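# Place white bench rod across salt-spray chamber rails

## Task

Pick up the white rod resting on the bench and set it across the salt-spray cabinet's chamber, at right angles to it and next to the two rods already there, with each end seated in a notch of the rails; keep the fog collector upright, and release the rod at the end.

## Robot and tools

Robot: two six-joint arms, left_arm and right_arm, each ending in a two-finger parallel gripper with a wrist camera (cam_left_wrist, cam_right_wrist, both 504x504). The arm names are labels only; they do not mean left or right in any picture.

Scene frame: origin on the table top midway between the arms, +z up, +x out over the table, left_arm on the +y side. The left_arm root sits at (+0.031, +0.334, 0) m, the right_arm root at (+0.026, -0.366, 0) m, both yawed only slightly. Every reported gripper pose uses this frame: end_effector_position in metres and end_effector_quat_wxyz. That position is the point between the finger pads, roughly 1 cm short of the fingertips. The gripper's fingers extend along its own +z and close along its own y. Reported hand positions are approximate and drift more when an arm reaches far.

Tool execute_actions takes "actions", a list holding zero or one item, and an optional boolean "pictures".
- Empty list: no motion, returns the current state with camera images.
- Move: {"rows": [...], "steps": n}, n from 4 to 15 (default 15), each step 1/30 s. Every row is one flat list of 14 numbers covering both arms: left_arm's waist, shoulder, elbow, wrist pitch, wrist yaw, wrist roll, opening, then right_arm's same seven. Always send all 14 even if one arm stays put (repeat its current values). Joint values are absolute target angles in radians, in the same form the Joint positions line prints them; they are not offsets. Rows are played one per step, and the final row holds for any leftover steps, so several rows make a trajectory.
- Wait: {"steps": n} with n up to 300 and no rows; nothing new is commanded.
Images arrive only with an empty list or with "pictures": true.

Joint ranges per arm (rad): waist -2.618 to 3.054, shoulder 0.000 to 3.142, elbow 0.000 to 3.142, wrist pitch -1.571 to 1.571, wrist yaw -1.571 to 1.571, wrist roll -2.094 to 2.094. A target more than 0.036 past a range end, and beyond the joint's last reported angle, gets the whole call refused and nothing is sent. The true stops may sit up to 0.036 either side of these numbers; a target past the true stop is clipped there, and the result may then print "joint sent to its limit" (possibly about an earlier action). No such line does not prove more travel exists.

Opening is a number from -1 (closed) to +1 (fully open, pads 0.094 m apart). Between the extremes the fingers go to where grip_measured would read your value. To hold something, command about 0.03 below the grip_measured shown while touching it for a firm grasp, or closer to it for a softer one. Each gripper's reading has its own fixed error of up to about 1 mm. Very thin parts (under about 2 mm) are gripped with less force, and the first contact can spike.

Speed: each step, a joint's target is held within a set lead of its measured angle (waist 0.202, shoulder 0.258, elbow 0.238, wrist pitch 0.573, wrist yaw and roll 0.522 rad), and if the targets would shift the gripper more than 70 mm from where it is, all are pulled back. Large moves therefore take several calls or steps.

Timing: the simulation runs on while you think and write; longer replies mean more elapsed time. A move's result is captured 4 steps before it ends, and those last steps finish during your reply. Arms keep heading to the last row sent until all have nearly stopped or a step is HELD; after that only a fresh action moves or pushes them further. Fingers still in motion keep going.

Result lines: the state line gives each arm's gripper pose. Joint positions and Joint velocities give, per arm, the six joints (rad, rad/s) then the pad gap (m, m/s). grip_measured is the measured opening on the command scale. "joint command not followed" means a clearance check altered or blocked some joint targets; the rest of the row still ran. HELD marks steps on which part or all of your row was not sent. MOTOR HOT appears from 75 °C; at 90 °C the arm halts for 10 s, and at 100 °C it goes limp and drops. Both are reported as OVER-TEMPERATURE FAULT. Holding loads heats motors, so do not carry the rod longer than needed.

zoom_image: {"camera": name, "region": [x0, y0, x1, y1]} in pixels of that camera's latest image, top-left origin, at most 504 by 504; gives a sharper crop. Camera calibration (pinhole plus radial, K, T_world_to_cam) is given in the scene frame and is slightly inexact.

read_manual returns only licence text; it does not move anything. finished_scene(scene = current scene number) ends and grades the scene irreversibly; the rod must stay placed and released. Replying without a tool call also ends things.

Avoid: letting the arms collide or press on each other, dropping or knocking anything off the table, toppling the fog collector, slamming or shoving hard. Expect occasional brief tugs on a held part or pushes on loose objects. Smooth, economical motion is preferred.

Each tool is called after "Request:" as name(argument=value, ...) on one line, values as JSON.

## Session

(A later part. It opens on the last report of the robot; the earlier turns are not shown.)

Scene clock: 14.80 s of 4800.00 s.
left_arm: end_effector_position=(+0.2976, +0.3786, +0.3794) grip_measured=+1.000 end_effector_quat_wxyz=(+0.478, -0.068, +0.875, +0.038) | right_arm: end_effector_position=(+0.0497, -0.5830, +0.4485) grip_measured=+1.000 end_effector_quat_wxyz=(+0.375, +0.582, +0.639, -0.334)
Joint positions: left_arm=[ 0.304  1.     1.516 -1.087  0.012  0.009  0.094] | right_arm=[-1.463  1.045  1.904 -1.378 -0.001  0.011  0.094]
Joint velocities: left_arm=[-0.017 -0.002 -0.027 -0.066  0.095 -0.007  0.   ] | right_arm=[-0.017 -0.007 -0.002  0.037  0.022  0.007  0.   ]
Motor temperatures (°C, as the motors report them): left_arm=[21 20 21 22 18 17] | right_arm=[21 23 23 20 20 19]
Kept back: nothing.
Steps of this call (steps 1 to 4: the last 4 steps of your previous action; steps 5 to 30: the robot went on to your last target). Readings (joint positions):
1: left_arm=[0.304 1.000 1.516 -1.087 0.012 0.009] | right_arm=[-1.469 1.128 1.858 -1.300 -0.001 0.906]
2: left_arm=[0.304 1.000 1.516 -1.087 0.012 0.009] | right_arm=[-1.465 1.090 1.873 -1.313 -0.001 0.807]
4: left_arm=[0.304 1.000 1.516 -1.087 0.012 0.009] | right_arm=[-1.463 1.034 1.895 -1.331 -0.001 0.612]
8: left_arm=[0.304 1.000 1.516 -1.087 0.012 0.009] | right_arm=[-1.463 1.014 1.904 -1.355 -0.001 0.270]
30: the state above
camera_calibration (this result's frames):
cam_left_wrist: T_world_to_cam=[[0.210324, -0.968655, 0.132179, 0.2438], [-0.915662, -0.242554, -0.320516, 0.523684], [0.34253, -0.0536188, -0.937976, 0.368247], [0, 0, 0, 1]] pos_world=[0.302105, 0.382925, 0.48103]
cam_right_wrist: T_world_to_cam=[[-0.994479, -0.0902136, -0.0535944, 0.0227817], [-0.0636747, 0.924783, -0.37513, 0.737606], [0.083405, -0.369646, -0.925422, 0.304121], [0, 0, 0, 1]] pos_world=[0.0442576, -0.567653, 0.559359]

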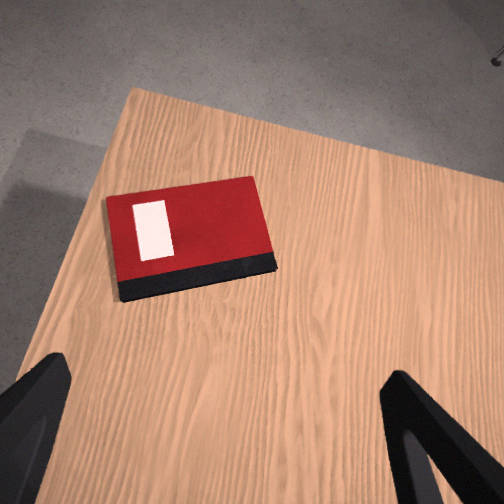

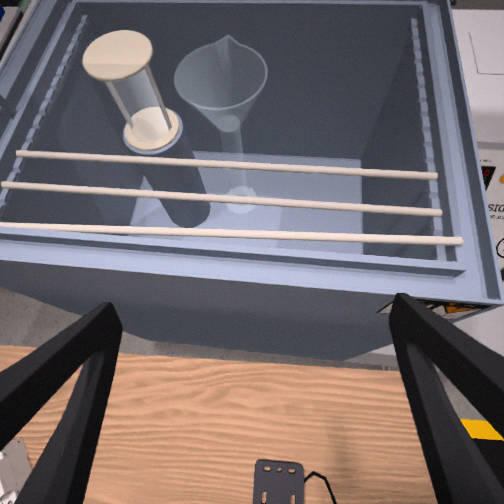

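Request:
execute_actions(actions=[{"rows":[[0.3,1.0,1.5,-1.1,0,0,1,-1.585,1.5,1.7,-1.19,0,1.571,-0.6]]}])

Request:
execute_actions(actions=[{"steps":20}])

Request:
execute_actions(actions=[{"rows":[[0.3,1.0,1.5,-1.1,0,0,1,-1.585,1.65,1.64,-1.17,0,1.571,-0.6]]}])

Request:
execute_actions(actions=[{"rows":[[0.3,1.0,1.5,-1.1,0,0,1,-1.585,1.65,1.64,-1.17,0,1.571,-0.9]]}])

Request:
execute_actions(actions=[{"rows":[[0.3,1.0,1.5,-1.1,0,0,1,-1.585,1.61,1.64,-1.17,0,1.571,-0.9]]}])

Request:
execute_actions(actions=[{"rows":[[0.3,1.0,1.5,-1.1,0,0,1,-1.515,1.61,1.64,-1.17,0,1.67,-0.9]]}])

Request:
execute_actions(actions=[{"rows":[[0.3,1.0,1.5,-1.1,0,0,1,-1.515,1.7,1.64,-1.19,0,1.67,-0.9]]}])

Request:
execute_actions(actions=[{"rows":[[0.3,1.0,1.5,-1.1,0,0,1,-1.515,1.7,1.64,-1.19,0,1.67,-0.6]]}])

Request:
execute_actions(actions=[{"rows":[[0.3,1.0,1.5,-1.1,0,0,1,-1.515,1.5,1.7,-1.19,0,1.67,-0.6]]}])

Request:
execute_actions(actions=[{"rows":[[0.3,1.0,1.5,-1.1,0,0,1,-1.4,1.05,1.9,-1.4,0,0,1]]}])

Request:
execute_actions(actions=[{"steps":30}], pictures=true)

Scene clock: 15.60 s of 4800.00 s.
left_arm: end_effector_position=(+0.2976, +0.3786, +0.3794) grip_measured=+1.000 end_effector_quat_wxyz=(+0.478, -0.068, +0.875, +0.038) | right_arm: end_effector_position=(+0.0301, -0.7115, +0.3308) grip_measured=-0.598 end_effector_quat_wxyz=(+0.307, +0.829, +0.440, -0.158)
Joint positions: left_arm=[ 0.304  1.     1.516 -1.087  0.012  0.009  0.094] | right_arm=[-1.559  1.401  1.756 -1.222 -0.004  0.602  0.019]
Joint velocities: left_arm=[-0.007  0.012 -0.007 -0.037  0.081 -0.066  0.   ] | right_arm=[-0.164  1.336 -0.427  0.447 -0.037  2.718 -0.001]
Motor temperatures (°C, as the motors report them): left_arm=[21 20 21 22 18 17] | right_arm=[21 23 23 20 20 19]
Steps of this call (steps 1 to 13: the robot went on to your last target; steps 14 to 24: the first 11 steps of this action). Readings (joint positions):
14: left_arm=[0.304 1.000 1.516 -1.087 0.012 0.009] | right_arm=[-1.471 1.050 1.895 -1.367 -0.004 0.043]
15: left_arm=[0.304 1.000 1.516 -1.087 0.012 0.009] | right_arm=[-1.488 1.058 1.881 -1.349 -0.004 0.088]
17: left_arm=[0.304 1.000 1.516 -1.087 0.012 0.009] | right_arm=[-1.514 1.103 1.850 -1.316 -0.004 0.182]
21: left_arm=[0.304 1.000 1.516 -1.087 0.012 0.009] | right_arm=[-1.545 1.258 1.792 -1.262 -0.004 0.387]
24: the state above

Scene clock: 16.27 s of 4800.00 s.
left_arm: end_effector_position=(+0.2976, +0.3786, +0.3794) grip_measured=+1.000 end_effector_quat_wxyz=(+0.478, -0.068, +0.875, +0.038) | right_arm: end_effector_position=(+0.0246, -0.7333, +0.2736) grip_measured=-0.598 end_effector_quat_wxyz=(+0.276, +0.961, +0.007, -0.002)
Joint positions: left_arm=[ 0.304  1.     1.516 -1.087  0.012  0.009  0.094] | right_arm=[-1.574  1.512  1.689 -1.189 -0.004  1.549  0.019]
Joint velocities: left_arm=[ 0.012 -0.027 -0.022  0.066 -0.022  0.051  0.   ] | right_arm=[-0.002  0.002 -0.002 -0.051 -0.081  0.154  0.001]
Motor temperatures (°C, as the motors report them): left_arm=[21 20 21 22 18 17] | right_arm=[21 23 23 20 20 19]
Kept back: nothing.
Steps of this call (steps 1 to 4: the last 4 steps of your previous action; steps 5 to 20: the robot went on to your last target). Readings (joint positions):
1: left_arm=[0.304 1.000 1.516 -1.087 0.012 0.009] | right_arm=[-1.564 1.446 1.741 -1.208 -0.004 0.700]
2: left_arm=[0.304 1.000 1.516 -1.087 0.012 0.009] | right_arm=[-1.569 1.485 1.726 -1.199 -0.004 0.799]
4: left_arm=[0.304 1.000 1.516 -1.087 0.012 0.009] | right_arm=[-1.574 1.538 1.700 -1.194 -0.004 0.996]
8: left_arm=[0.304 1.000 1.516 -1.087 0.012 0.009] | right_arm=[-1.574 1.542 1.689 -1.191 -0.004 1.324]
20: the state above

Scene clock: 16.63 s of 4800.00 s.
left_arm: end_effector_position=(+0.2976, +0.3786, +0.3794) grip_measured=+1.000 end_effector_quat_wxyz=(+0.478, -0.068, +0.875, +0.038) | right_arm: end_effector_position=(+0.0245, -0.7519, +0.2046) grip_measured=-0.598 end_effector_quat_wxyz=(+0.191, +0.982, +0.000, +0.000)
Joint positions: left_arm=[ 0.304  1.     1.516 -1.087  0.012  0.009  0.094] | right_arm=[-1.574  1.67   1.645 -1.162 -0.004  1.562  0.019]
Joint velocities: left_arm=[ 0.017 -0.017  0.007 -0.125  0.022 -0.022  0.   ] | right_arm=[ 0.002 -0.085 -0.012  0.007  0.037  0.022 -0.001]
Motor temperatures (°C, as the motors report them): left_arm=[21 20 21 22 18 17] | right_arm=[21 23 23 20 20 19]
Steps of this call (steps 1 to 11: the first 11 steps of this action). Readings (joint positions):
1: left_arm=[0.304 1.000 1.516 -1.087 0.012 0.009] | right_arm=[-1.574 1.522 1.688 -1.189 -0.004 1.552]
2: left_arm=[0.304 1.000 1.516 -1.087 0.012 0.009] | right_arm=[-1.574 1.537 1.688 -1.183 -0.004 1.554]
4: left_arm=[0.304 1.000 1.516 -1.087 0.012 0.009] | right_arm=[-1.574 1.587 1.681 -1.171 -0.004 1.558]
8: left_arm=[0.304 1.000 1.516 -1.087 0.012 0.009] | right_arm=[-1.574 1.664 1.648 -1.162 -0.004 1.561]
11: the state above

Scene clock: 17.13 s of 4800.00 s.
left_arm: end_effector_position=(+0.2976, +0.3786, +0.3794) grip_measured=+1.000 end_effector_quat_wxyz=(+0.478, -0.068, +0.875, +0.038) | right_arm: end_effector_position=(+0.0245, -0.7517, +0.2056) grip_measured=-0.898 end_effector_quat_wxyz=(+0.192, +0.981, -0.000, +0.001)
Joint positions: left_arm=[ 0.304  1.     1.516 -1.087  0.012  0.009  0.094] | right_arm=[-1.574  1.667  1.645 -1.162 -0.004  1.564  0.005]
Joint velocities: left_arm=[-0.032  0.007 -0.002  0.051  0.022 -0.007  0.   ] | right_arm=[-0.002  0.012  0.017 -0.007 -0.037 -0.022 -0.001]
Motor temperatures (°C, as the motors report them): left_arm=[21 20 21 22 18 17] | right_arm=[21 23 23 20 20 19]
Steps of this call (steps 1 to 4: the last 4 steps of your previous action; steps 5 to 15: the first 11 steps of this action). Readings (joint positions):
5: left_arm=[0.304 1.000 1.516 -1.087 0.012 0.009] | right_arm=[-1.574 1.667 1.645 -1.162 -0.004 1.563]
6: left_arm=[0.304 1.000 1.516 -1.087 0.012 0.009] | right_arm=[-1.574 1.667 1.645 -1.162 -0.004 1.564]
8: left_arm=[0.304 1.000 1.516 -1.087 0.012 0.009] | right_arm=[-1.574 1.667 1.645 -1.162 -0.004 1.564]
12: left_arm=[0.304 1.000 1.516 -1.087 0.012 0.009] | right_arm=[-1.574 1.667 1.645 -1.162 -0.004 1.564]
15: the state above

Scene clock: 17.63 s of 4800.00 s.
left_arm: end_effector_position=(+0.2976, +0.3786, +0.3794) grip_measured=+1.000 end_effector_quat_wxyz=(+0.478, -0.068, +0.875, +0.038) | right_arm: end_effector_position=(+0.0245, -0.7475, +0.2220) grip_measured=-0.898 end_effector_quat_wxyz=(+0.214, +0.977, -0.000, +0.000)
Joint positions: left_arm=[ 0.304  1.     1.516 -1.087  0.012  0.009  0.094] | right_arm=[-1.574  1.622  1.645 -1.162 -0.004  1.564  0.005]
Joint velocities: left_arm=[ 0.012 -0.002 -0.002 -0.007 -0.066 -0.037  0.   ] | right_arm=[-0.002 -0.007 -0.022  0.037 -0.022 -0.022  0.   ]
Motor temperatures (°C, as the motors report them): left_arm=[21 20 21 22 18 17] | right_arm=[21 23 23 20 20 19]
Steps of this call (steps 1 to 4: the last 4 steps of your previous action; steps 5 to 15: the first 11 steps of this action). Readings (joint positions):
5: left_arm=[0.304 1.000 1.516 -1.087 0.012 0.009] | right_arm=[-1.574 1.664 1.645 -1.161 -0.004 1.564]
6: left_arm=[0.304 1.000 1.516 -1.087 0.012 0.009] | right_arm=[-1.574 1.660 1.645 -1.162 -0.004 1.564]
8: left_arm=[0.304 1.000 1.516 -1.087 0.012 0.009] | right_arm=[-1.574 1.645 1.645 -1.162 -0.004 1.564]
12: left_arm=[0.304 1.000 1.516 -1.087 0.012 0.009] | right_arm=[-1.574 1.623 1.645 -1.162 -0.004 1.564]
15: the state above

Scene clock: 18.13 s of 4800.00 s.
left_arm: end_effector_position=(+0.2976, +0.3786, +0.3794) grip_measured=+1.000 end_effector_quat_wxyz=(+0.478, -0.068, +0.875, +0.038) | right_arm: end_effector_position=(+0.0454, -0.7470, +0.2220) grip_measured=-0.898 end_effector_quat_wxyz=(+0.214, +0.977, -0.018, +0.016)
Joint positions: left_arm=[ 0.304  1.     1.516 -1.087  0.012  0.009  0.094] | right_arm=[-1.519  1.622  1.645 -1.162 -0.004  1.654  0.005]
Joint velocities: left_arm=[ 0.017 -0.007  0.012 -0.081  0.007  0.007  0.   ] | right_arm=[ 0.002 -0.007 -0.002 -0.007  0.022  0.066  0.   ]
Motor temperatures (°C, as the motors report them): left_arm=[21 20 21 23 18 17] | right_arm=[21 23 23 20 20 19]
Steps of this call (steps 1 to 4: the last 4 steps of your previous action; steps 5 to 15: the first 11 steps of this action). Readings (joint positions):
5: left_arm=[0.304 1.000 1.516 -1.087 0.012 0.009] | right_arm=[-1.569 1.622 1.645 -1.162 -0.002 1.579]
6: left_arm=[0.304 1.000 1.516 -1.087 0.012 0.009] | right_arm=[-1.559 1.622 1.645 -1.162 -0.001 1.596]
8: left_arm=[0.304 1.000 1.516 -1.087 0.012 0.009] | right_arm=[-1.534 1.622 1.645 -1.162 -0.001 1.620]
12: left_arm=[0.304 1.000 1.516 -1.087 0.012 0.009] | right_arm=[-1.519 1.622 1.645 -1.162 -0.004 1.646]
15: the state above

Scene clock: 18.63 s of 4800.00 s.
left_arm: end_effector_position=(+0.2976, +0.3786, +0.3794) grip_measured=+1.000 end_effector_quat_wxyz=(+0.478, -0.068, +0.875, +0.038) | right_arm: end_effector_position=(+0.0457, -0.7529, +0.1922) grip_measured=-0.898 end_effector_quat_wxyz=(+0.171, +0.985, -0.022, +0.014)
Joint positions: left_arm=[ 0.304  1.     1.516 -1.087  0.012  0.009  0.094] | right_arm=[-1.519  1.703  1.645 -1.167 -0.004  1.662  0.005]
Joint velocities: left_arm=[-0.002  0.007 -0.007 -0.022 -0.051 -0.007  0.   ] | right_arm=[ 0.007 -0.007  0.012 -0.051 -0.051 -0.022 -0.001]
Motor temperatures (°C, as the motors report them): left_arm=[21 20 21 23 18 17] | right_arm=[21 23 23 20 20 19]
Steps of this call (steps 1 to 4: the last 4 steps of your previous action; steps 5 to 15: the first 11 steps of this action). Readings (joint positions):
5: left_arm=[0.304 1.000 1.516 -1.087 0.012 0.009] | right_arm=[-1.519 1.627 1.645 -1.163 -0.004 1.660]
6: left_arm=[0.304 1.000 1.516 -1.087 0.012 0.009] | right_arm=[-1.519 1.635 1.645 -1.164 -0.004 1.661]
8: left_arm=[0.304 1.000 1.516 -1.087 0.012 0.009] | right_arm=[-1.519 1.662 1.645 -1.165 -0.004 1.662]
12: left_arm=[0.304 1.000 1.516 -1.087 0.012 0.009] | right_arm=[-1.519 1.701 1.645 -1.166 -0.004 1.662]
15: the state above

Scene clock: 19.13 s of 4800.00 s.
left_arm: end_effector_position=(+0.2976, +0.3786, +0.3794) grip_measured=+1.000 end_effector_quat_wxyz=(+0.478, -0.068, +0.875, +0.038) | right_arm: end_effector_position=(+0.0457, -0.7546, +0.1928) grip_measured=-0.602 end_effector_quat_wxyz=(+0.175, +0.984, -0.022, +0.014)
Joint positions: left_arm=[ 0.304  1.     1.516 -1.087  0.012  0.009  0.094] | right_arm=[-1.519  1.703  1.645 -1.159 -0.004  1.663  0.019]
Joint velocities: left_arm=[-0.017 -0.007  0.002 -0.007 -0.051  0.022  0.   ] | right_arm=[ 0.002  0.002  0.002 -0.066 -0.007 -0.022  0.001]
Motor temperatures (°C, as the motors report them): left_arm=[21 20 21 23 18 17] | right_arm=[21 23 23 20 20 19]
Steps of this call (steps 1 to 4: the last 4 steps of your previous action; steps 5 to 15: the first 11 steps of this action). Readings (joint positions):
5: left_arm=[0.304 1.000 1.516 -1.087 0.012 0.009] | right_arm=[-1.519 1.703 1.645 -1.166 -0.004 1.663]
6: left_arm=[0.304 1.000 1.516 -1.087 0.012 0.009] | right_arm=[-1.519 1.703 1.645 -1.163 -0.004 1.663]
8: left_arm=[0.304 1.000 1.516 -1.087 0.012 0.009] | right_arm=[-1.519 1.703 1.645 -1.160 -0.004 1.663]
12: left_arm=[0.304 1.000 1.516 -1.087 0.012 0.009] | right_arm=[-1.519 1.703 1.645 -1.159 -0.004 1.663]
15: the state above

Scene clock: 19.63 s of 4800.00 s.
left_arm: end_effector_position=(+0.2976, +0.3786, +0.3794) grip_measured=+1.000 end_effector_quat_wxyz=(+0.478, -0.068, +0.875, +0.038) | right_arm: end_effector_position=(+0.0447, -0.7319, +0.2929) grip_measured=-0.602 end_effector_quat_wxyz=(+0.308, +0.951, -0.021, +0.023)
Joint positions: left_arm=[ 0.304  1.     1.516 -1.087  0.012  0.009  0.094] | right_arm=[-1.519  1.474  1.698 -1.167 -0.004  1.664  0.019]
Joint velocities: left_arm=[ 0.007  0.007  0.012 -0.066  0.051  0.007  0.   ] | right_arm=[-0.017  0.012 -0.002  0.051  0.007 -0.081 -0.001]
Motor temperatures (°C, as the motors report them): left_arm=[21 20 21 23 18 17] | right_arm=[21 23 23 20 20 19]
Steps of this call (steps 1 to 4: the last 4 steps of your previous action; steps 5 to 15: the first 11 steps of this action). Readings (joint positions):
5: left_arm=[0.304 1.000 1.516 -1.087 0.012 0.009] | right_arm=[-1.519 1.691 1.645 -1.157 -0.004 1.663]
6: left_arm=[0.304 1.000 1.516 -1.087 0.012 0.009] | right_arm=[-1.519 1.673 1.645 -1.162 -0.004 1.663]
8: left_arm=[0.304 1.000 1.516 -1.087 0.012 0.009] | right_arm=[-1.519 1.607 1.649 -1.165 -0.004 1.663]
12: left_arm=[0.304 1.000 1.516 -1.087 0.012 0.009] | right_arm=[-1.519 1.493 1.690 -1.167 -0.004 1.663]
15: the state above

Scene clock: 20.13 s of 4800.00 s.
left_arm: end_effector_position=(+0.2976, +0.3786, +0.3794) grip_measured=+1.000 end_effector_quat_wxyz=(+0.478, -0.068, +0.875, +0.038) | right_arm: end_effector_position=(+0.0665, -0.6377, +0.4187) grip_measured=+1.000 end_effector_quat_wxyz=(+0.455, +0.845, +0.269, -0.074)
Joint positions: left_arm=[ 0.304  1.     1.516 -1.087  0.012  0.009  0.094] | right_arm=[-1.424  1.17   1.844 -1.286 -0.004  1.098  0.094]
Joint velocities: left_arm=[ 0.002 -0.022  0.017  0.007  0.007 -0.022  0.   ] | right_arm=[ 0.115 -1.223  0.398 -0.374  0.037 -2.454  0.   ]
Motor temperatures (°C, as the motors report them): left_arm=[21 20 21 23 18 17] | right_arm=[21 23 23 20 20 19]
Steps of this call (steps 1 to 4: the last 4 steps of your previous action; steps 5 to 15: the first 11 steps of this action). Readings (joint positions):
5: left_arm=[0.304 1.000 1.516 -1.087 0.012 0.009] | right_arm=[-1.515 1.484 1.705 -1.179 -0.002 1.631]
6: left_arm=[0.304 1.000 1.516 -1.087 0.012 0.009] | right_arm=[-1.504 1.477 1.717 -1.198 -0.001 1.586]
8: left_arm=[0.304 1.000 1.516 -1.087 0.012 0.009] | right_arm=[-1.474 1.436 1.747 -1.226 -0.002 1.496]
12: left_arm=[0.304 1.000 1.516 -1.087 0.012 0.009] | right_arm=[-1.437 1.297 1.806 -1.260 -0.004 1.296]
15: the state above

Scene clock: 21.13 s of 4800.00 s.
left_arm: end_effector_position=(+0.2976, +0.3786, +0.3794) grip_measured=+1.000 end_effector_quat_wxyz=(+0.478, -0.068, +0.875, +0.038) | right_arm: end_effector_position=(+0.0609, -0.5816, +0.4484) grip_measured=+1.000 end_effector_quat_wxyz=(+0.384, +0.566, +0.654, -0.323)
Joint positions: left_arm=[ 0.304  1.     1.516 -1.087  0.012  0.009  0.094] | right_arm=[-1.413  1.045  1.904 -1.378 -0.004  0.012  0.094]
Joint velocities: left_arm=[-0.017 -0.012  0.002 -0.125 -0.022 -0.007  0.   ] | right_arm=[-0.012  0.002  0.017 -0.022 -0.051 -0.007  0.   ]
Motor temperatures (°C, as the motors report them): left_arm=[21 20 21 23 18 17] | right_arm=[21 23 23 20 20 19]
Kept back: nothing.
Steps of this call (steps 1 to 4: the last 4 steps of your previous action; steps 5 to 30: the robot went on to your last target). Readings (joint positions):
1: left_arm=[0.304 1.000 1.516 -1.087 0.012 0.009] | right_arm=[-1.419 1.128 1.858 -1.300 -0.004 1.004]
2: left_arm=[0.304 1.000 1.516 -1.087 0.012 0.009] | right_arm=[-1.415 1.091 1.873 -1.312 -0.004 0.906]
4: left_arm=[0.304 1.000 1.516 -1.087 0.012 0.009] | right_arm=[-1.413 1.034 1.895 -1.330 -0.004 0.711]
8: left_arm=[0.304 1.000 1.516 -1.087 0.012 0.009] | right_arm=[-1.413 1.014 1.904 -1.355 -0.004 0.336]
30: the state above
camera_calibration (this result's frames):
cam_left_wrist: T_world_to_cam=[[0.210324, -0.968655, 0.132179, 0.2438], [-0.915662, -0.242554, -0.320516, 0.523684], [0.34253, -0.0536188, -0.937976, 0.368247], [0, 0, 0, 1]] pos_world=[0.302105, 0.382925, 0.48103]
cam_right_wrist: T_world_to_cam=[[-0.988403, -0.141524, -0.0550531, 0.00448799], [-0.110925, 0.920474, -0.37473, 0.737099], [0.103708, -0.364277, -0.925498, 0.305537], [0, 0, 0, 1]] pos_world=[0.0545121, -0.566545, 0.559234]

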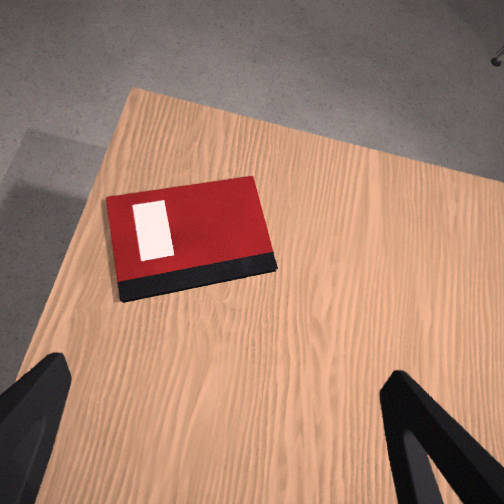

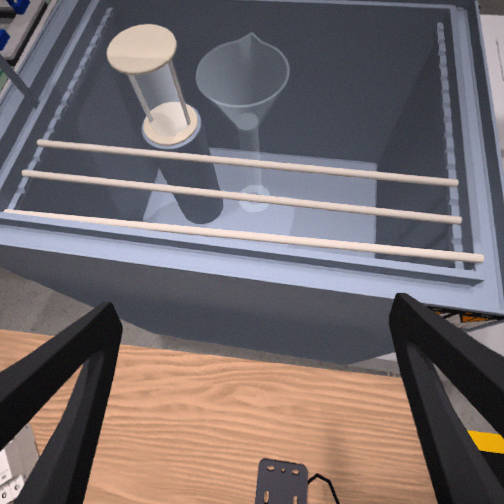

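Request:
execute_actions(actions=[{"rows":[[0.3,1.0,1.5,-1.1,0,0,1,-1.585,1.5,1.7,-1.19,0,1.6,-0.4]]}])

Request:
execute_actions(actions=[{"steps":20}])

Request:
execute_actions(actions=[{"rows":[[0.3,1.0,1.5,-1.1,0,0,1,-1.585,1.68,1.64,-1.22,0,1.6,-0.4]]}])

Request:
execute_actions(actions=[{"rows":[[0.3,1.0,1.5,-1.1,0,0,1,-1.585,1.68,1.64,-1.22,0,1.6,-0.9]]}])

Request:
execute_actions(actions=[{"rows":[[0.3,1.0,1.5,-1.1,0,0,1,-1.585,1.63,1.64,-1.21,0,1.6,-0.9]]}])

Request:
execute_actions(actions=[{"rows":[[0.3,1.0,1.5,-1.1,0,0,1,-1.52,1.63,1.64,-1.21,0,1.66,-0.9]]}])

Request:
execute_actions(actions=[{"rows":[[0.3,1.0,1.5,-1.1,0,0,1,-1.52,1.72,1.64,-1.25,0,1.66,-0.9]]}])

Request:
execute_actions(actions=[{"rows":[[0.3,1.0,1.5,-1.1,0,0,1,-1.52,1.72,1.64,-1.25,0,1.66,-0.6]]}])

Request:
execute_actions(actions=[{"rows":[[0.3,1.0,1.5,-1.1,0,0,1,-1.52,1.5,1.7,-1.22,0,1.66,-0.6]]}])

Request:
execute_actions(actions=[{"rows":[[0.3,1.0,1.5,-1.1,0,0,1,-1.4,1.05,1.9,-1.4,0,0,1]]}])

Request:
execute_actions(actions=[{"steps":30}], pictures=true)

Scene clock: 21.87 s of 4800.00 s.
left_arm: end_effector_position=(+0.2976, +0.3786, +0.3794) grip_measured=+1.000 end_effector_quat_wxyz=(+0.478, -0.068, +0.875, +0.038) | right_arm: end_effector_position=(+0.0319, -0.7110, +0.3317) grip_measured=-0.398 end_effector_quat_wxyz=(+0.308, +0.826, +0.444, -0.157)
Joint positions: left_arm=[ 0.304  1.     1.516 -1.087  0.012  0.009  0.094] | right_arm=[-1.556  1.399  1.757 -1.223 -0.008  0.597  0.028]
Joint velocities: left_arm=[-0.007  0.002  0.002 -0.051  0.007 -0.051  0.   ] | right_arm=[-0.203  1.346 -0.408  0.418 -0.037  2.601  0.   ]
Motor temperatures (°C, as the motors report them): left_arm=[21 20 21 23 18 17] | right_arm=[21 23 23 20 20 19]
Steps of this call (steps 1 to 11: the robot went on to your last target; steps 12 to 22: the first 11 steps of this action). Readings (joint positions):
12: left_arm=[0.304 1.000 1.516 -1.087 0.012 0.009] | right_arm=[-1.425 1.050 1.895 -1.368 -0.008 0.042]
13: left_arm=[0.304 1.000 1.516 -1.087 0.012 0.009] | right_arm=[-1.451 1.058 1.882 -1.349 -0.008 0.087]
15: left_arm=[0.304 1.000 1.516 -1.087 0.012 0.009] | right_arm=[-1.490 1.102 1.850 -1.316 -0.008 0.180]
19: left_arm=[0.304 1.000 1.516 -1.087 0.012 0.009] | right_arm=[-1.535 1.257 1.793 -1.262 -0.008 0.384]
22: the state above

Scene clock: 22.53 s of 4800.00 s.
left_arm: end_effector_position=(+0.2976, +0.3786, +0.3794) grip_measured=+1.000 end_effector_quat_wxyz=(+0.478, -0.068, +0.875, +0.038) | right_arm: end_effector_position=(+0.0251, -0.7334, +0.2737) grip_measured=-0.398 end_effector_quat_wxyz=(+0.276, +0.961, -0.006, +0.003)
Joint positions: left_arm=[ 0.304  1.     1.516 -1.087  0.012  0.009  0.094] | right_arm=[-1.575  1.513  1.69  -1.189 -0.008  1.576  0.028]
Joint velocities: left_arm=[ 0.007 -0.002 -0.007  0.037 -0.095 -0.051  0.   ] | right_arm=[ 0.017 -0.002 -0.007  0.066  0.095  0.051 -0.001]
Motor temperatures (°C, as the motors report them): left_arm=[21 20 21 23 18 17] | right_arm=[21 23 23 20 20 19]
Kept back: nothing.
Steps of this call (steps 1 to 4: the last 4 steps of your previous action; steps 5 to 20: the robot went on to your last target). Readings (joint positions):
1: left_arm=[0.304 1.000 1.516 -1.087 0.012 0.009] | right_arm=[-1.563 1.444 1.742 -1.209 -0.008 0.694]
2: left_arm=[0.304 1.000 1.516 -1.087 0.012 0.009] | right_arm=[-1.568 1.483 1.727 -1.199 -0.008 0.793]
4: left_arm=[0.304 1.000 1.516 -1.087 0.012 0.009] | right_arm=[-1.574 1.536 1.701 -1.194 -0.008 0.990]
8: left_arm=[0.304 1.000 1.516 -1.087 0.012 0.009] | right_arm=[-1.575 1.543 1.690 -1.191 -0.008 1.334]
20: the state above

Scene clock: 22.90 s of 4800.00 s.
left_arm: end_effector_position=(+0.2976, +0.3786, +0.3794) grip_measured=+1.000 end_effector_quat_wxyz=(+0.478, -0.068, +0.875, +0.038) | right_arm: end_effector_position=(+0.0248, -0.7534, +0.1953) grip_measured=-0.399 end_effector_quat_wxyz=(+0.174, +0.985, -0.013, +0.004)
Joint positions: left_arm=[ 0.304  1.     1.516 -1.087  0.012  0.009  0.094] | right_arm=[-1.575  1.701  1.653 -1.173 -0.007  1.59   0.028]
Joint velocities: left_arm=[ 0.017  0.012 -0.002 -0.007  0.022  0.022  0.   ] | right_arm=[ 0.002 -0.066 -0.002 -0.066 -0.022  0.066 -0.   ]
Motor temperatures (°C, as the motors report them): left_arm=[21 20 21 23 18 17] | right_arm=[21 23 23 20 20 19]
Steps of this call (steps 1 to 11: the first 11 steps of this action). Readings (joint positions):
1: left_arm=[0.304 1.000 1.516 -1.087 0.012 0.009] | right_arm=[-1.575 1.524 1.689 -1.192 -0.007 1.580]
2: left_arm=[0.304 1.000 1.516 -1.087 0.012 0.009] | right_arm=[-1.575 1.542 1.689 -1.191 -0.007 1.582]
4: left_arm=[0.304 1.000 1.516 -1.087 0.012 0.009] | right_arm=[-1.575 1.605 1.683 -1.191 -0.007 1.586]
8: left_arm=[0.304 1.000 1.516 -1.087 0.012 0.009] | right_arm=[-1.575 1.698 1.653 -1.174 -0.007 1.589]
11: the state above

Scene clock: 23.40 s of 4800.00 s.
left_arm: end_effector_position=(+0.2976, +0.3786, +0.3794) grip_measured=+1.000 end_effector_quat_wxyz=(+0.478, -0.068, +0.875, +0.038) | right_arm: end_effector_position=(+0.0249, -0.7477, +0.1942) grip_measured=-0.898 end_effector_quat_wxyz=(+0.164, +0.986, -0.015, +0.005)
Joint positions: left_arm=[ 0.304  1.     1.516 -1.087  0.012  0.009  0.094] | right_arm=[-1.575  1.698  1.653 -1.196 -0.007  1.593  0.005]
Joint velocities: left_arm=[ 0.007  0.007 -0.027 -0.022  0.125 -0.022  0.   ] | right_arm=[ 0.002  0.007  0.002 -0.081  0.066  0.007 -0.002]
Motor temperatures (°C, as the motors report them): left_arm=[21 20 21 23 18 17] | right_arm=[21 23 23 20 20 19]
Steps of this call (steps 1 to 4: the last 4 steps of your previous action; steps 5 to 15: the first 11 steps of this action). Readings (joint positions):
5: left_arm=[0.304 1.000 1.516 -1.087 0.012 0.009] | right_arm=[-1.575 1.698 1.653 -1.176 -0.007 1.591]
6: left_arm=[0.304 1.000 1.516 -1.087 0.012 0.009] | right_arm=[-1.575 1.698 1.653 -1.180 -0.007 1.591]
8: left_arm=[0.304 1.000 1.516 -1.087 0.012 0.009] | right_arm=[-1.575 1.698 1.653 -1.188 -0.007 1.592]
12: left_arm=[0.304 1.000 1.516 -1.087 0.012 0.009] | right_arm=[-1.575 1.698 1.653 -1.194 -0.007 1.592]
15: the state above

Scene clock: 23.90 s of 4800.00 s.
left_arm: end_effector_position=(+0.2976, +0.3786, +0.3794) grip_measured=+1.000 end_effector_quat_wxyz=(+0.478, -0.068, +0.875, +0.038) | right_arm: end_effector_position=(+0.0249, -0.7419, +0.2143) grip_measured=-0.898 end_effector_quat_wxyz=(+0.191, +0.981, -0.014, +0.005)
Joint positions: left_arm=[ 0.304  1.     1.516 -1.087  0.012  0.009  0.094] | right_arm=[-1.575  1.639  1.65  -1.197 -0.007  1.593  0.005]
Joint velocities: left_arm=[-0.012 -0.002 -0.012 -0.022 -0.051 -0.095  0.   ] | right_arm=[-0.007  0.022 -0.007 -0.037  0.022  0.007 -0.001]
Motor temperatures (°C, as the motors report them): left_arm=[21 20 21 23 18 17] | right_arm=[21 23 23 20 20 19]
Steps of this call (steps 1 to 4: the last 4 steps of your previous action; steps 5 to 15: the first 11 steps of this action). Readings (joint positions):
5: left_arm=[0.304 1.000 1.516 -1.087 0.012 0.009] | right_arm=[-1.575 1.694 1.652 -1.197 -0.007 1.593]
6: left_arm=[0.304 1.000 1.516 -1.087 0.012 0.009] | right_arm=[-1.575 1.688 1.650 -1.197 -0.007 1.593]
8: left_arm=[0.304 1.000 1.516 -1.087 0.012 0.009] | right_arm=[-1.575 1.668 1.650 -1.197 -0.007 1.593]
12: left_arm=[0.304 1.000 1.516 -1.087 0.012 0.009] | right_arm=[-1.575 1.640 1.650 -1.197 -0.007 1.593]
15: the state above

Scene clock: 24.40 s of 4800.00 s.
left_arm: end_effector_position=(+0.2976, +0.3786, +0.3794) grip_measured=+1.000 end_effector_quat_wxyz=(+0.478, -0.068, +0.875, +0.038) | right_arm: end_effector_position=(+0.0432, -0.7415, +0.2143) grip_measured=-0.898 end_effector_quat_wxyz=(+0.191, +0.981, -0.017, +0.014)
Joint positions: left_arm=[ 0.304  1.     1.516 -1.087  0.012  0.009  0.094] | right_arm=[-1.525  1.639  1.65  -1.197 -0.005  1.647  0.005]
Joint velocities: left_arm=[ 0.012 -0.002 -0.007  0.007 -0.066  0.022  0.   ] | right_arm=[-0.007 -0.007 -0.002  0.007  0.022  0.007 -0.   ]
Motor temperatures (°C, as the motors report them): left_arm=[21 20 21 23 18 17] | right_arm=[21 23 23 20 20 19]
Steps of this call (steps 1 to 4: the last 4 steps of your previous action; steps 5 to 15: the first 11 steps of this action). Readings (joint positions):
5: left_arm=[0.304 1.000 1.516 -1.087 0.012 0.009] | right_arm=[-1.570 1.639 1.650 -1.197 -0.005 1.602]
6: left_arm=[0.304 1.000 1.516 -1.087 0.012 0.009] | right_arm=[-1.561 1.639 1.650 -1.197 -0.004 1.612]
8: left_arm=[0.304 1.000 1.516 -1.087 0.012 0.009] | right_arm=[-1.539 1.639 1.650 -1.197 -0.004 1.627]
12: left_arm=[0.304 1.000 1.516 -1.087 0.012 0.009] | right_arm=[-1.525 1.639 1.650 -1.197 -0.005 1.642]
15: the state above

Scene clock: 24.90 s of 4800.00 s.
left_arm: end_effector_position=(+0.2976, +0.3786, +0.3794) grip_measured=+1.000 end_effector_quat_wxyz=(+0.478, -0.068, +0.875, +0.038) | right_arm: end_effector_position=(+0.0432, -0.7452, +0.1851) grip_measured=-0.898 end_effector_quat_wxyz=(+0.146, +0.989, -0.020, +0.011)
Joint positions: left_arm=[ 0.304  1.     1.516 -1.087  0.012  0.009  0.094] | right_arm=[-1.525  1.718  1.65  -1.209 -0.005  1.652  0.005]
Joint velocities: left_arm=[-0.002 -0.007 -0.007  0.051 -0.022 -0.022  0.   ] | right_arm=[ 0.017 -0.012 -0.012 -0.051  0.022 -0.022  0.   ]
Motor temperatures (°C, as the motors report them): left_arm=[21 20 21 23 18 17] | right_arm=[21 23 23 20 20 19]
Steps of this call (steps 1 to 4: the last 4 steps of your previous action; steps 5 to 15: the first 11 steps of this action). Readings (joint positions):
5: left_arm=[0.304 1.000 1.516 -1.087 0.012 0.009] | right_arm=[-1.525 1.645 1.650 -1.201 -0.005 1.651]
6: left_arm=[0.304 1.000 1.516 -1.087 0.012 0.009] | right_arm=[-1.525 1.652 1.650 -1.204 -0.005 1.651]
8: left_arm=[0.304 1.000 1.516 -1.087 0.012 0.009] | right_arm=[-1.525 1.681 1.650 -1.213 -0.005 1.652]
12: left_arm=[0.304 1.000 1.516 -1.087 0.012 0.009] | right_arm=[-1.525 1.718 1.650 -1.209 -0.005 1.652]
15: the state above

Scene clock: 25.40 s of 4800.00 s.
left_arm: end_effector_position=(+0.2976, +0.3786, +0.3794) grip_measured=+1.000 end_effector_quat_wxyz=(+0.478, -0.068, +0.875, +0.038) | right_arm: end_effector_position=(+0.0429, -0.7520, +0.1873) grip_measured=-0.603 end_effector_quat_wxyz=(+0.160, +0.987, -0.020, +0.010)
Joint positions: left_arm=[ 0.304  1.     1.516 -1.087  0.012  0.009  0.094] | right_arm=[-1.525  1.718  1.65  -1.18  -0.001  1.652  0.019]
Joint velocities: left_arm=[-0.012 -0.012 -0.027 -0.066 -0.022 -0.066  0.   ] | right_arm=[ 0.012 -0.007 -0.012 -0.051  0.022  0.007  0.   ]
Motor temperatures (°C, as the motors report them): left_arm=[21 20 21 23 18 17] | right_arm=[21 23 23 20 20 19]
Steps of this call (steps 1 to 4: the last 4 steps of your previous action; steps 5 to 15: the first 11 steps of this action). Readings (joint positions):
5: left_arm=[0.304 1.000 1.516 -1.087 0.012 0.009] | right_arm=[-1.525 1.718 1.650 -1.198 -0.003 1.652]
6: left_arm=[0.304 1.000 1.516 -1.087 0.012 0.009] | right_arm=[-1.525 1.718 1.650 -1.185 -0.003 1.652]
8: left_arm=[0.304 1.000 1.516 -1.087 0.012 0.009] | right_arm=[-1.525 1.718 1.650 -1.180 -0.001 1.652]
12: left_arm=[0.304 1.000 1.516 -1.087 0.012 0.009] | right_arm=[-1.525 1.718 1.650 -1.180 -0.001 1.652]
15: the state above

Scene clock: 25.90 s of 4800.00 s.
left_arm: end_effector_position=(+0.2976, +0.3786, +0.3794) grip_measured=+1.000 end_effector_quat_wxyz=(+0.478, -0.068, +0.875, +0.038) | right_arm: end_effector_position=(+0.0420, -0.7273, +0.2910) grip_measured=-0.602 end_effector_quat_wxyz=(+0.299, +0.954, -0.020, +0.019)
Joint positions: left_arm=[ 0.304  1.     1.516 -1.087  0.012  0.009  0.094] | right_arm=[-1.525  1.472  1.699 -1.189 -0.002  1.653  0.019]
Joint velocities: left_arm=[-0.017  0.007 -0.007  0.037 -0.007  0.022  0.   ] | right_arm=[-0.007  0.002 -0.002 -0.022 -0.022 -0.022  0.   ]
Motor temperatures (°C, as the motors report them): left_arm=[21 20 21 23 18 17] | right_arm=[21 23 23 20 20 19]
Steps of this call (steps 1 to 4: the last 4 steps of your previous action; steps 5 to 15: the first 11 steps of this action). Readings (joint positions):
5: left_arm=[0.304 1.000 1.516 -1.087 0.012 0.009] | right_arm=[-1.525 1.705 1.651 -1.176 -0.001 1.652]
6: left_arm=[0.304 1.000 1.516 -1.087 0.012 0.009] | right_arm=[-1.525 1.687 1.651 -1.180 -0.001 1.652]
8: left_arm=[0.304 1.000 1.516 -1.087 0.012 0.009] | right_arm=[-1.525 1.617 1.653 -1.183 -0.002 1.652]
12: left_arm=[0.304 1.000 1.516 -1.087 0.012 0.009] | right_arm=[-1.525 1.492 1.690 -1.189 -0.002 1.653]
15: the state above

Scene clock: 26.40 s of 4800.00 s.
left_arm: end_effector_position=(+0.2976, +0.3786, +0.3794) grip_measured=+1.000 end_effector_quat_wxyz=(+0.478, -0.068, +0.875, +0.038) | right_arm: end_effector_position=(+0.0661, -0.6359, +0.4179) grip_measured=+1.000 end_effector_quat_wxyz=(+0.453, +0.844, +0.276, -0.078)
Joint positions: left_arm=[ 0.304  1.     1.516 -1.087  0.012  0.009  0.094] | right_arm=[-1.424  1.167  1.845 -1.294 -0.003  1.083  0.094]
Joint velocities: left_arm=[-0.002 -0.002 -0.012 -0.125 -0.007 -0.037  0.   ] | right_arm=[ 0.125 -1.228  0.398 -0.271 -0.037 -2.454  0.   ]
Motor temperatures (°C, as the motors report them): left_arm=[21 20 21 23 18 17] | right_arm=[21 23 23 20 20 19]
Steps of this call (steps 1 to 4: the last 4 steps of your previous action; steps 5 to 15: the first 11 steps of this action). Readings (joint positions):
5: left_arm=[0.304 1.000 1.516 -1.087 0.012 0.009] | right_arm=[-1.520 1.484 1.706 -1.204 0.000 1.620]
6: left_arm=[0.304 1.000 1.516 -1.087 0.012 0.009] | right_arm=[-1.508 1.477 1.717 -1.220 0.000 1.576]
8: left_arm=[0.304 1.000 1.516 -1.087 0.012 0.009] | right_arm=[-1.477 1.436 1.747 -1.244 -0.000 1.485]
12: left_arm=[0.304 1.000 1.516 -1.087 0.012 0.009] | right_arm=[-1.437 1.296 1.807 -1.271 -0.003 1.283]
15: the state above

Scene clock: 27.40 s of 4800.00 s.
left_arm: end_effector_position=(+0.2976, +0.3786, +0.3794) grip_measured=+1.000 end_effector_quat_wxyz=(+0.478, -0.068, +0.875, +0.038) | right_arm: end_effector_position=(+0.0607, -0.5816, +0.4485) grip_measured=+1.000 end_effector_quat_wxyz=(+0.384, +0.566, +0.654, -0.324)
Joint positions: left_arm=[ 0.304  1.     1.516 -1.087  0.012  0.009  0.094] | right_arm=[-1.413  1.045  1.904 -1.378 -0.003  0.012  0.094]
Joint velocities: left_arm=[ 0.007  0.012 -0.012 -0.022  0.066  0.007  0.   ] | right_arm=[-0.007  0.007  0.017 -0.11   0.066 -0.066  0.   ]
Motor temperatures (°C, as the motors report them): left_arm=[21 20 21 23 18 17] | right_arm=[21 23 23 20 20 19]
Kept back: nothing.
Steps of this call (steps 1 to 4: the last 4 steps of your previous action; steps 5 to 30: the robot went on to your last target). Readings (joint positions):
1: left_arm=[0.304 1.000 1.516 -1.087 0.012 0.009] | right_arm=[-1.419 1.126 1.859 -1.306 -0.003 0.988]
2: left_arm=[0.304 1.000 1.516 -1.087 0.012 0.009] | right_arm=[-1.415 1.088 1.874 -1.317 -0.003 0.890]
4: left_arm=[0.304 1.000 1.516 -1.087 0.012 0.009] | right_arm=[-1.413 1.033 1.896 -1.333 -0.003 0.695]
8: left_arm=[0.304 1.000 1.516 -1.087 0.012 0.009] | right_arm=[-1.413 1.014 1.904 -1.357 -0.003 0.326]
30: the state above
camera_calibration (this result's frames):
cam_left_wrist: T_world_to_cam=[[0.210324, -0.968655, 0.132179, 0.2438], [-0.915662, -0.242554, -0.320516, 0.523684], [0.34253, -0.0536188, -0.937976, 0.368247], [0, 0, 0, 1]] pos_world=[0.302105, 0.382925, 0.48103]
cam_right_wrist: T_world_to_cam=[[-0.988571, -0.140566, -0.0544913, 0.0046057], [-0.110199, 0.920411, -0.375101, 0.737202], [0.102881, -0.364809, -0.925381, 0.305366], [0, 0, 0, 1]] pos_world=[0.0543753, -0.566481, 0.559356]

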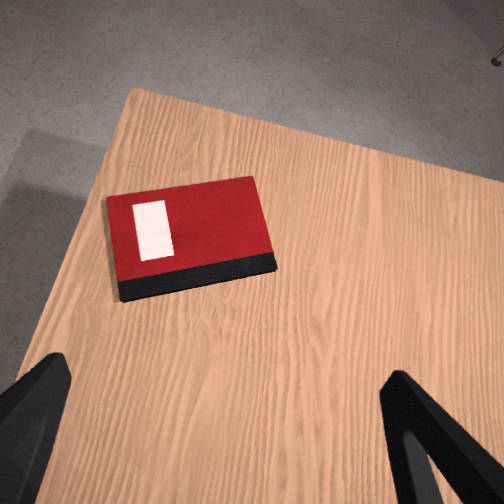

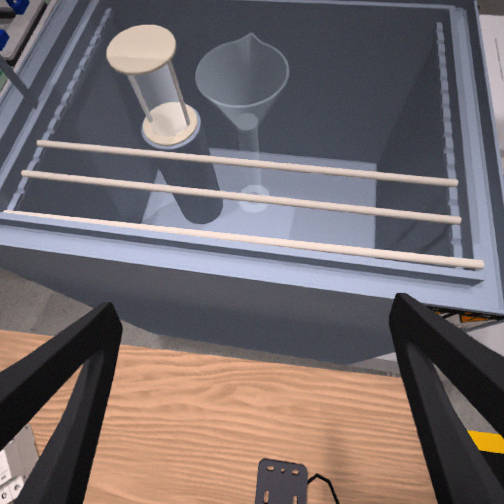

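Request:
execute_actions(actions=[{"rows":[[0.3,1.0,1.5,-1.1,0,0,1,-1.585,1.45,1.64,-1.19,0,1.55,-0.3]]}])

Request:
execute_actions(actions=[{"steps":20}])

Request:
execute_actions(actions=[{"rows":[[0.3,1.0,1.5,-1.1,0,0,1,-1.585,1.59,1.58,-1.2,0,1.55,-0.3]]}])

Request:
execute_actions(actions=[{"steps":12}], pictures=true)

Scene clock: 27.93 s of 4800.00 s.
left_arm: end_effector_position=(+0.2976, +0.3786, +0.3794) grip_measured=+1.000 end_effector_quat_wxyz=(+0.478, -0.068, +0.875, +0.038) | right_arm: end_effector_position=(+0.0315, -0.7029, +0.3181) grip_measured=-0.298 end_effector_quat_wxyz=(+0.294, +0.831, +0.447, -0.151)
Joint positions: left_arm=[ 0.304  1.     1.516 -1.087  0.012  0.009  0.094] | right_arm=[-1.556  1.374  1.697 -1.221 -0.006  0.596  0.033]
Joint velocities: left_arm=[-0.012 -0.007 -0.012 -0.007 -0.007  0.051  0.   ] | right_arm=[-0.252  1.263 -0.584  0.476 -0.081  2.777 -0.001]
Motor temperatures (°C, as the motors report them): left_arm=[21 20 21 23 18 17] | right_arm=[21 23 23 20 20 19]
Steps of this call (steps 1 to 5: the robot went on to your last target; steps 6 to 16: the first 11 steps of this action). Readings (joint positions):
6: left_arm=[0.304 1.000 1.516 -1.087 0.012 0.009] | right_arm=[-1.424 1.050 1.893 -1.366 -0.007 0.041]
7: left_arm=[0.304 1.000 1.516 -1.087 0.012 0.009] | right_arm=[-1.448 1.055 1.876 -1.347 -0.007 0.083]
9: left_arm=[0.304 1.000 1.516 -1.087 0.012 0.009] | right_arm=[-1.485 1.094 1.832 -1.315 -0.006 0.169]
13: left_arm=[0.304 1.000 1.516 -1.087 0.012 0.009] | right_arm=[-1.531 1.239 1.753 -1.264 -0.006 0.365]
16: the state above

Scene clock: 28.60 s of 4800.00 s.
left_arm: end_effector_position=(+0.2976, +0.3786, +0.3794) grip_measured=+1.000 end_effector_quat_wxyz=(+0.478, -0.068, +0.875, +0.038) | right_arm: end_effector_position=(+0.0250, -0.7190, +0.2687) grip_measured=-0.298 end_effector_quat_wxyz=(+0.270, +0.963, +0.017, -0.004)
Joint positions: left_arm=[ 0.304  1.     1.516 -1.087  0.012  0.009  0.094] | right_arm=[-1.575  1.463  1.63  -1.19  -0.006  1.528  0.033]
Joint velocities: left_arm=[-0.007 -0.002 -0.007 -0.081  0.081 -0.095  0.   ] | right_arm=[-0.007 -0.017 -0.007 -0.007 -0.022  0.198  0.   ]
Motor temperatures (°C, as the motors report them): left_arm=[21 20 21 23 18 17] | right_arm=[21 23 23 20 20 19]
Kept back: nothing.
Steps of this call (steps 1 to 4: the last 4 steps of your previous action; steps 5 to 20: the robot went on to your last target). Readings (joint positions):
1: left_arm=[0.304 1.000 1.516 -1.087 0.012 0.009] | right_arm=[-1.564 1.415 1.678 -1.208 -0.006 0.695]
2: left_arm=[0.304 1.000 1.516 -1.087 0.012 0.009] | right_arm=[-1.570 1.450 1.661 -1.201 -0.006 0.794]
4: left_arm=[0.304 1.000 1.516 -1.087 0.012 0.009] | right_arm=[-1.574 1.493 1.636 -1.198 -0.006 0.991]
8: left_arm=[0.304 1.000 1.516 -1.087 0.012 0.009] | right_arm=[-1.575 1.487 1.630 -1.194 -0.006 1.311]
20: the state above

Scene clock: 28.97 s of 4800.00 s.
left_arm: end_effector_position=(+0.2976, +0.3786, +0.3794) grip_measured=+1.000 end_effector_quat_wxyz=(+0.478, -0.068, +0.875, +0.038) | right_arm: end_effector_position=(+0.0248, -0.7327, +0.2179) grip_measured=-0.299 end_effector_quat_wxyz=(+0.203, +0.979, +0.010, -0.001)
Joint positions: left_arm=[ 0.304  1.     1.516 -1.087  0.012  0.009  0.094] | right_arm=[-1.575  1.585  1.598 -1.177 -0.006  1.542  0.033]
Joint velocities: left_arm=[-0.002  0.007 -0.002 -0.051  0.051 -0.007  0.   ] | right_arm=[ 0.002  0.012 -0.012 -0.081 -0.11  -0.022 -0.   ]
Motor temperatures (°C, as the motors report them): left_arm=[21 20 21 23 18 17] | right_arm=[21 23 23 20 20 19]
Steps of this call (steps 1 to 11: the first 11 steps of this action). Readings (joint positions):
1: left_arm=[0.304 1.000 1.516 -1.087 0.012 0.009] | right_arm=[-1.575 1.472 1.629 -1.190 -0.006 1.531]
2: left_arm=[0.304 1.000 1.516 -1.087 0.012 0.009] | right_arm=[-1.575 1.486 1.629 -1.189 -0.006 1.534]
4: left_arm=[0.304 1.000 1.516 -1.087 0.012 0.009] | right_arm=[-1.575 1.532 1.619 -1.186 -0.006 1.537]
8: left_arm=[0.304 1.000 1.516 -1.087 0.012 0.009] | right_arm=[-1.575 1.584 1.602 -1.173 -0.006 1.541]
11: the state above

Scene clock: 29.37 s of 4800.00 s.
left_arm: end_effector_position=(+0.2976, +0.3786, +0.3794) grip_measured=+1.000 end_effector_quat_wxyz=(+0.478, -0.068, +0.875, +0.038) | right_arm: end_effector_position=(+0.0248, -0.7325, +0.2178) grip_measured=-0.299 end_effector_quat_wxyz=(+0.202, +0.979, +0.010, -0.001)
Joint positions: left_arm=[ 0.304  1.     1.516 -1.087  0.012  0.009  0.094] | right_arm=[-1.575  1.585  1.598 -1.178 -0.006  1.543  0.033]
Joint velocities: left_arm=[-0.002 -0.017  0.002  0.037 -0.081 -0.022  0.   ] | right_arm=[-0.002 -0.007 -0.012  0.037 -0.022 -0.022 -0.   ]
Motor temperatures (°C, as the motors report them): left_arm=[21 20 21 23 18 17] | right_arm=[21 23 23 20 20 19]
Kept back: nothing.
Steps of this call (steps 1 to 4: the last 4 steps of your previous action; steps 5 to 12: the robot went on to your last target). Readings (joint positions):
1: left_arm=[0.304 1.000 1.516 -1.087 0.012 0.009] | right_arm=[-1.575 1.585 1.598 -1.178 -0.006 1.542]
2: left_arm=[0.304 1.000 1.516 -1.087 0.012 0.009] | right_arm=[-1.575 1.585 1.598 -1.178 -0.006 1.542]
4: left_arm=[0.304 1.000 1.516 -1.087 0.012 0.009] | right_arm=[-1.575 1.585 1.598 -1.178 -0.006 1.543]
8: left_arm=[0.304 1.000 1.516 -1.087 0.012 0.009] | right_arm=[-1.575 1.585 1.598 -1.178 -0.006 1.543]
12: the state above
camera_calibration (this result's frames):
cam_left_wrist: T_world_to_cam=[[0.210324, -0.968655, 0.132179, 0.2438], [-0.915662, -0.242554, -0.320516, 0.523684], [0.34253, -0.0536188, -0.937976, 0.368247], [0, 0, 0, 1]] pos_world=[0.302105, 0.382925, 0.48103]
cam_right_wrist: T_world_to_cam=[[0.0219893, 0.912392, -0.408726, 0.758692], [0.783868, 0.238019, 0.573497, 0.0569786], [0.620539, -0.332998, -0.709961, 0.00402637], [0, 0, 0, 1]] pos_world=[-0.0638453, -0.704446, 0.280279]

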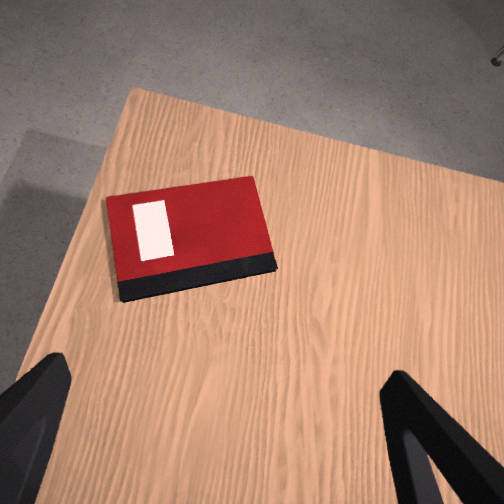

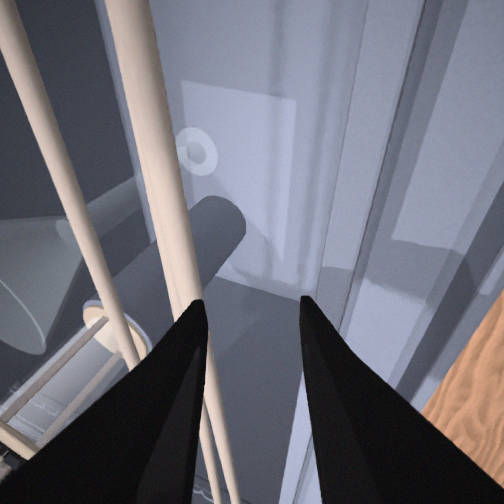

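Request:
execute_actions(actions=[{"rows":[[0.3,1.0,1.5,-1.1,0,0,1,-1.585,1.6,1.68,-1.13,0,1.58,-0.45]]}])

Request:
execute_actions(actions=[{"rows":[[0.3,1.0,1.5,-1.1,0,0,1,-1.585,1.68,1.67,-1.13,0,1.58,-0.45]]}])

Request:
execute_actions(actions=[{"steps":12}], pictures=true)

Scene clock: 29.83 s of 4800.00 s.
left_arm: end_effector_position=(+0.2976, +0.3786, +0.3794) grip_measured=+1.000 end_effector_quat_wxyz=(+0.478, -0.068, +0.875, +0.038) | right_arm: end_effector_position=(+0.0246, -0.7535, +0.2414) grip_measured=-0.448 end_effector_quat_wxyz=(+0.251, +0.968, -0.003, +0.002)
Joint positions: left_arm=[ 0.304  1.     1.516 -1.087  0.012  0.009  0.094] | right_arm=[-1.575  1.593  1.66  -1.13  -0.006  1.57   0.026]
Joint velocities: left_arm=[-0.002 -0.007 -0.002  0.007  0.037  0.007  0.   ] | right_arm=[-0.007  0.007 -0.007  0.037  0.081  0.066 -0.   ]
Motor temperatures (°C, as the motors report them): left_arm=[21 20 21 23 18 17] | right_arm=[21 23 23 20 20 19]
Steps of this call (steps 1 to 3: the robot went on to your last target; steps 4 to 14: the first 11 steps of this action). Readings (joint positions):
4: left_arm=[0.304 1.000 1.516 -1.087 0.012 0.009] | right_arm=[-1.575 1.586 1.606 -1.179 -0.006 1.548]
5: left_arm=[0.304 1.000 1.516 -1.087 0.012 0.009] | right_arm=[-1.575 1.591 1.621 -1.175 -0.006 1.553]
7: left_arm=[0.304 1.000 1.516 -1.087 0.012 0.009] | right_arm=[-1.575 1.593 1.645 -1.154 -0.006 1.560]
11: left_arm=[0.304 1.000 1.516 -1.087 0.012 0.009] | right_arm=[-1.575 1.593 1.660 -1.131 -0.006 1.568]
14: the state above

Scene clock: 30.33 s of 4800.00 s.
left_arm: end_effector_position=(+0.2976, +0.3786, +0.3794) grip_measured=+1.000 end_effector_quat_wxyz=(+0.478, -0.068, +0.875, +0.038) | right_arm: end_effector_position=(+0.0245, -0.7645, +0.2080) grip_measured=-0.448 end_effector_quat_wxyz=(+0.209, +0.978, -0.005, +0.002)
Joint positions: left_arm=[ 0.304  1.     1.516 -1.087  0.012  0.009  0.094] | right_arm=[-1.575  1.686  1.661 -1.126 -0.006  1.573  0.026]
Joint velocities: left_arm=[-0.012  0.017  0.007 -0.095  0.066  0.022  0.   ] | right_arm=[ 0.002 -0.022 -0.012  0.007 -0.051  0.007  0.002]
Motor temperatures (°C, as the motors report them): left_arm=[21 20 21 23 18 17] | right_arm=[21 23 23 20 20 19]
Steps of this call (steps 1 to 4: the last 4 steps of your previous action; steps 5 to 15: the first 11 steps of this action). Readings (joint positions):
5: left_arm=[0.304 1.000 1.516 -1.087 0.012 0.009] | right_arm=[-1.575 1.599 1.660 -1.130 -0.006 1.572]
6: left_arm=[0.304 1.000 1.516 -1.087 0.012 0.009] | right_arm=[-1.575 1.609 1.661 -1.128 -0.006 1.573]
8: left_arm=[0.304 1.000 1.516 -1.087 0.012 0.009] | right_arm=[-1.575 1.639 1.661 -1.126 -0.006 1.573]
12: left_arm=[0.304 1.000 1.516 -1.087 0.012 0.009] | right_arm=[-1.575 1.684 1.661 -1.126 -0.006 1.573]
15: the state above

Scene clock: 30.73 s of 4800.00 s.
left_arm: end_effector_position=(+0.2976, +0.3786, +0.3794) grip_measured=+1.000 end_effector_quat_wxyz=(+0.478, -0.068, +0.875, +0.038) | right_arm: end_effector_position=(+0.0245, -0.7646, +0.2080) grip_measured=-0.448 end_effector_quat_wxyz=(+0.209, +0.978, -0.005, +0.002)
Joint positions: left_arm=[ 0.304  1.     1.516 -1.087  0.012  0.009  0.094] | right_arm=[-1.575  1.686  1.661 -1.125 -0.006  1.573  0.026]
Joint velocities: left_arm=[ 0.017  0.012  0.017  0.051 -0.095 -0.007  0.   ] | right_arm=[-0.007 -0.007  0.017  0.022 -0.066  0.022  0.   ]
Motor temperatures (°C, as the motors report them): left_arm=[21 20 21 23 18 17] | right_arm=[21 23 23 20 20 19]
Kept back: nothing.
Steps of this call (steps 1 to 4: the last 4 steps of your previous action; steps 5 to 12: the robot went on to your last target). Readings (joint positions):
1: left_arm=[0.304 1.000 1.516 -1.087 0.012 0.009] | right_arm=[-1.575 1.686 1.661 -1.125 -0.006 1.573]
2: left_arm=[0.304 1.000 1.516 -1.087 0.012 0.009] | right_arm=[-1.575 1.686 1.661 -1.125 -0.006 1.573]
4: left_arm=[0.304 1.000 1.516 -1.087 0.012 0.009] | right_arm=[-1.575 1.686 1.661 -1.125 -0.006 1.573]
8: left_arm=[0.304 1.000 1.516 -1.087 0.012 0.009] | right_arm=[-1.575 1.686 1.661 -1.125 -0.006 1.573]
12: the state above
camera_calibration (this result's frames):
cam_left_wrist: T_world_to_cam=[[0.210324, -0.968655, 0.132179, 0.2438], [-0.915662, -0.242554, -0.320516, 0.523684], [0.34253, -0.0536188, -0.937976, 0.368247], [0, 0, 0, 1]] pos_world=[0.302105, 0.382925, 0.48103]
cam_right_wrist: T_world_to_cam=[[0.0520497, 0.905706, -0.420699, 0.780627], [0.783326, 0.224273, 0.579744, 0.0586754], [0.619429, -0.35972, -0.697789, -0.0363842], [0, 0, 0, 1]] pos_world=[-0.0640559, -0.733266, 0.269003]

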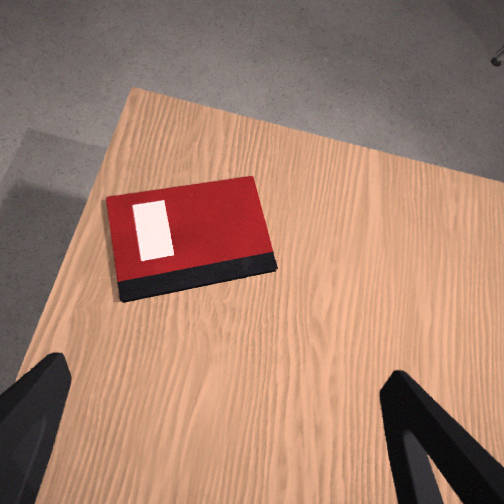

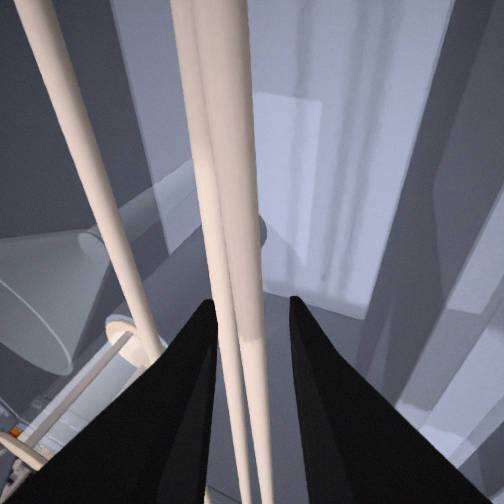

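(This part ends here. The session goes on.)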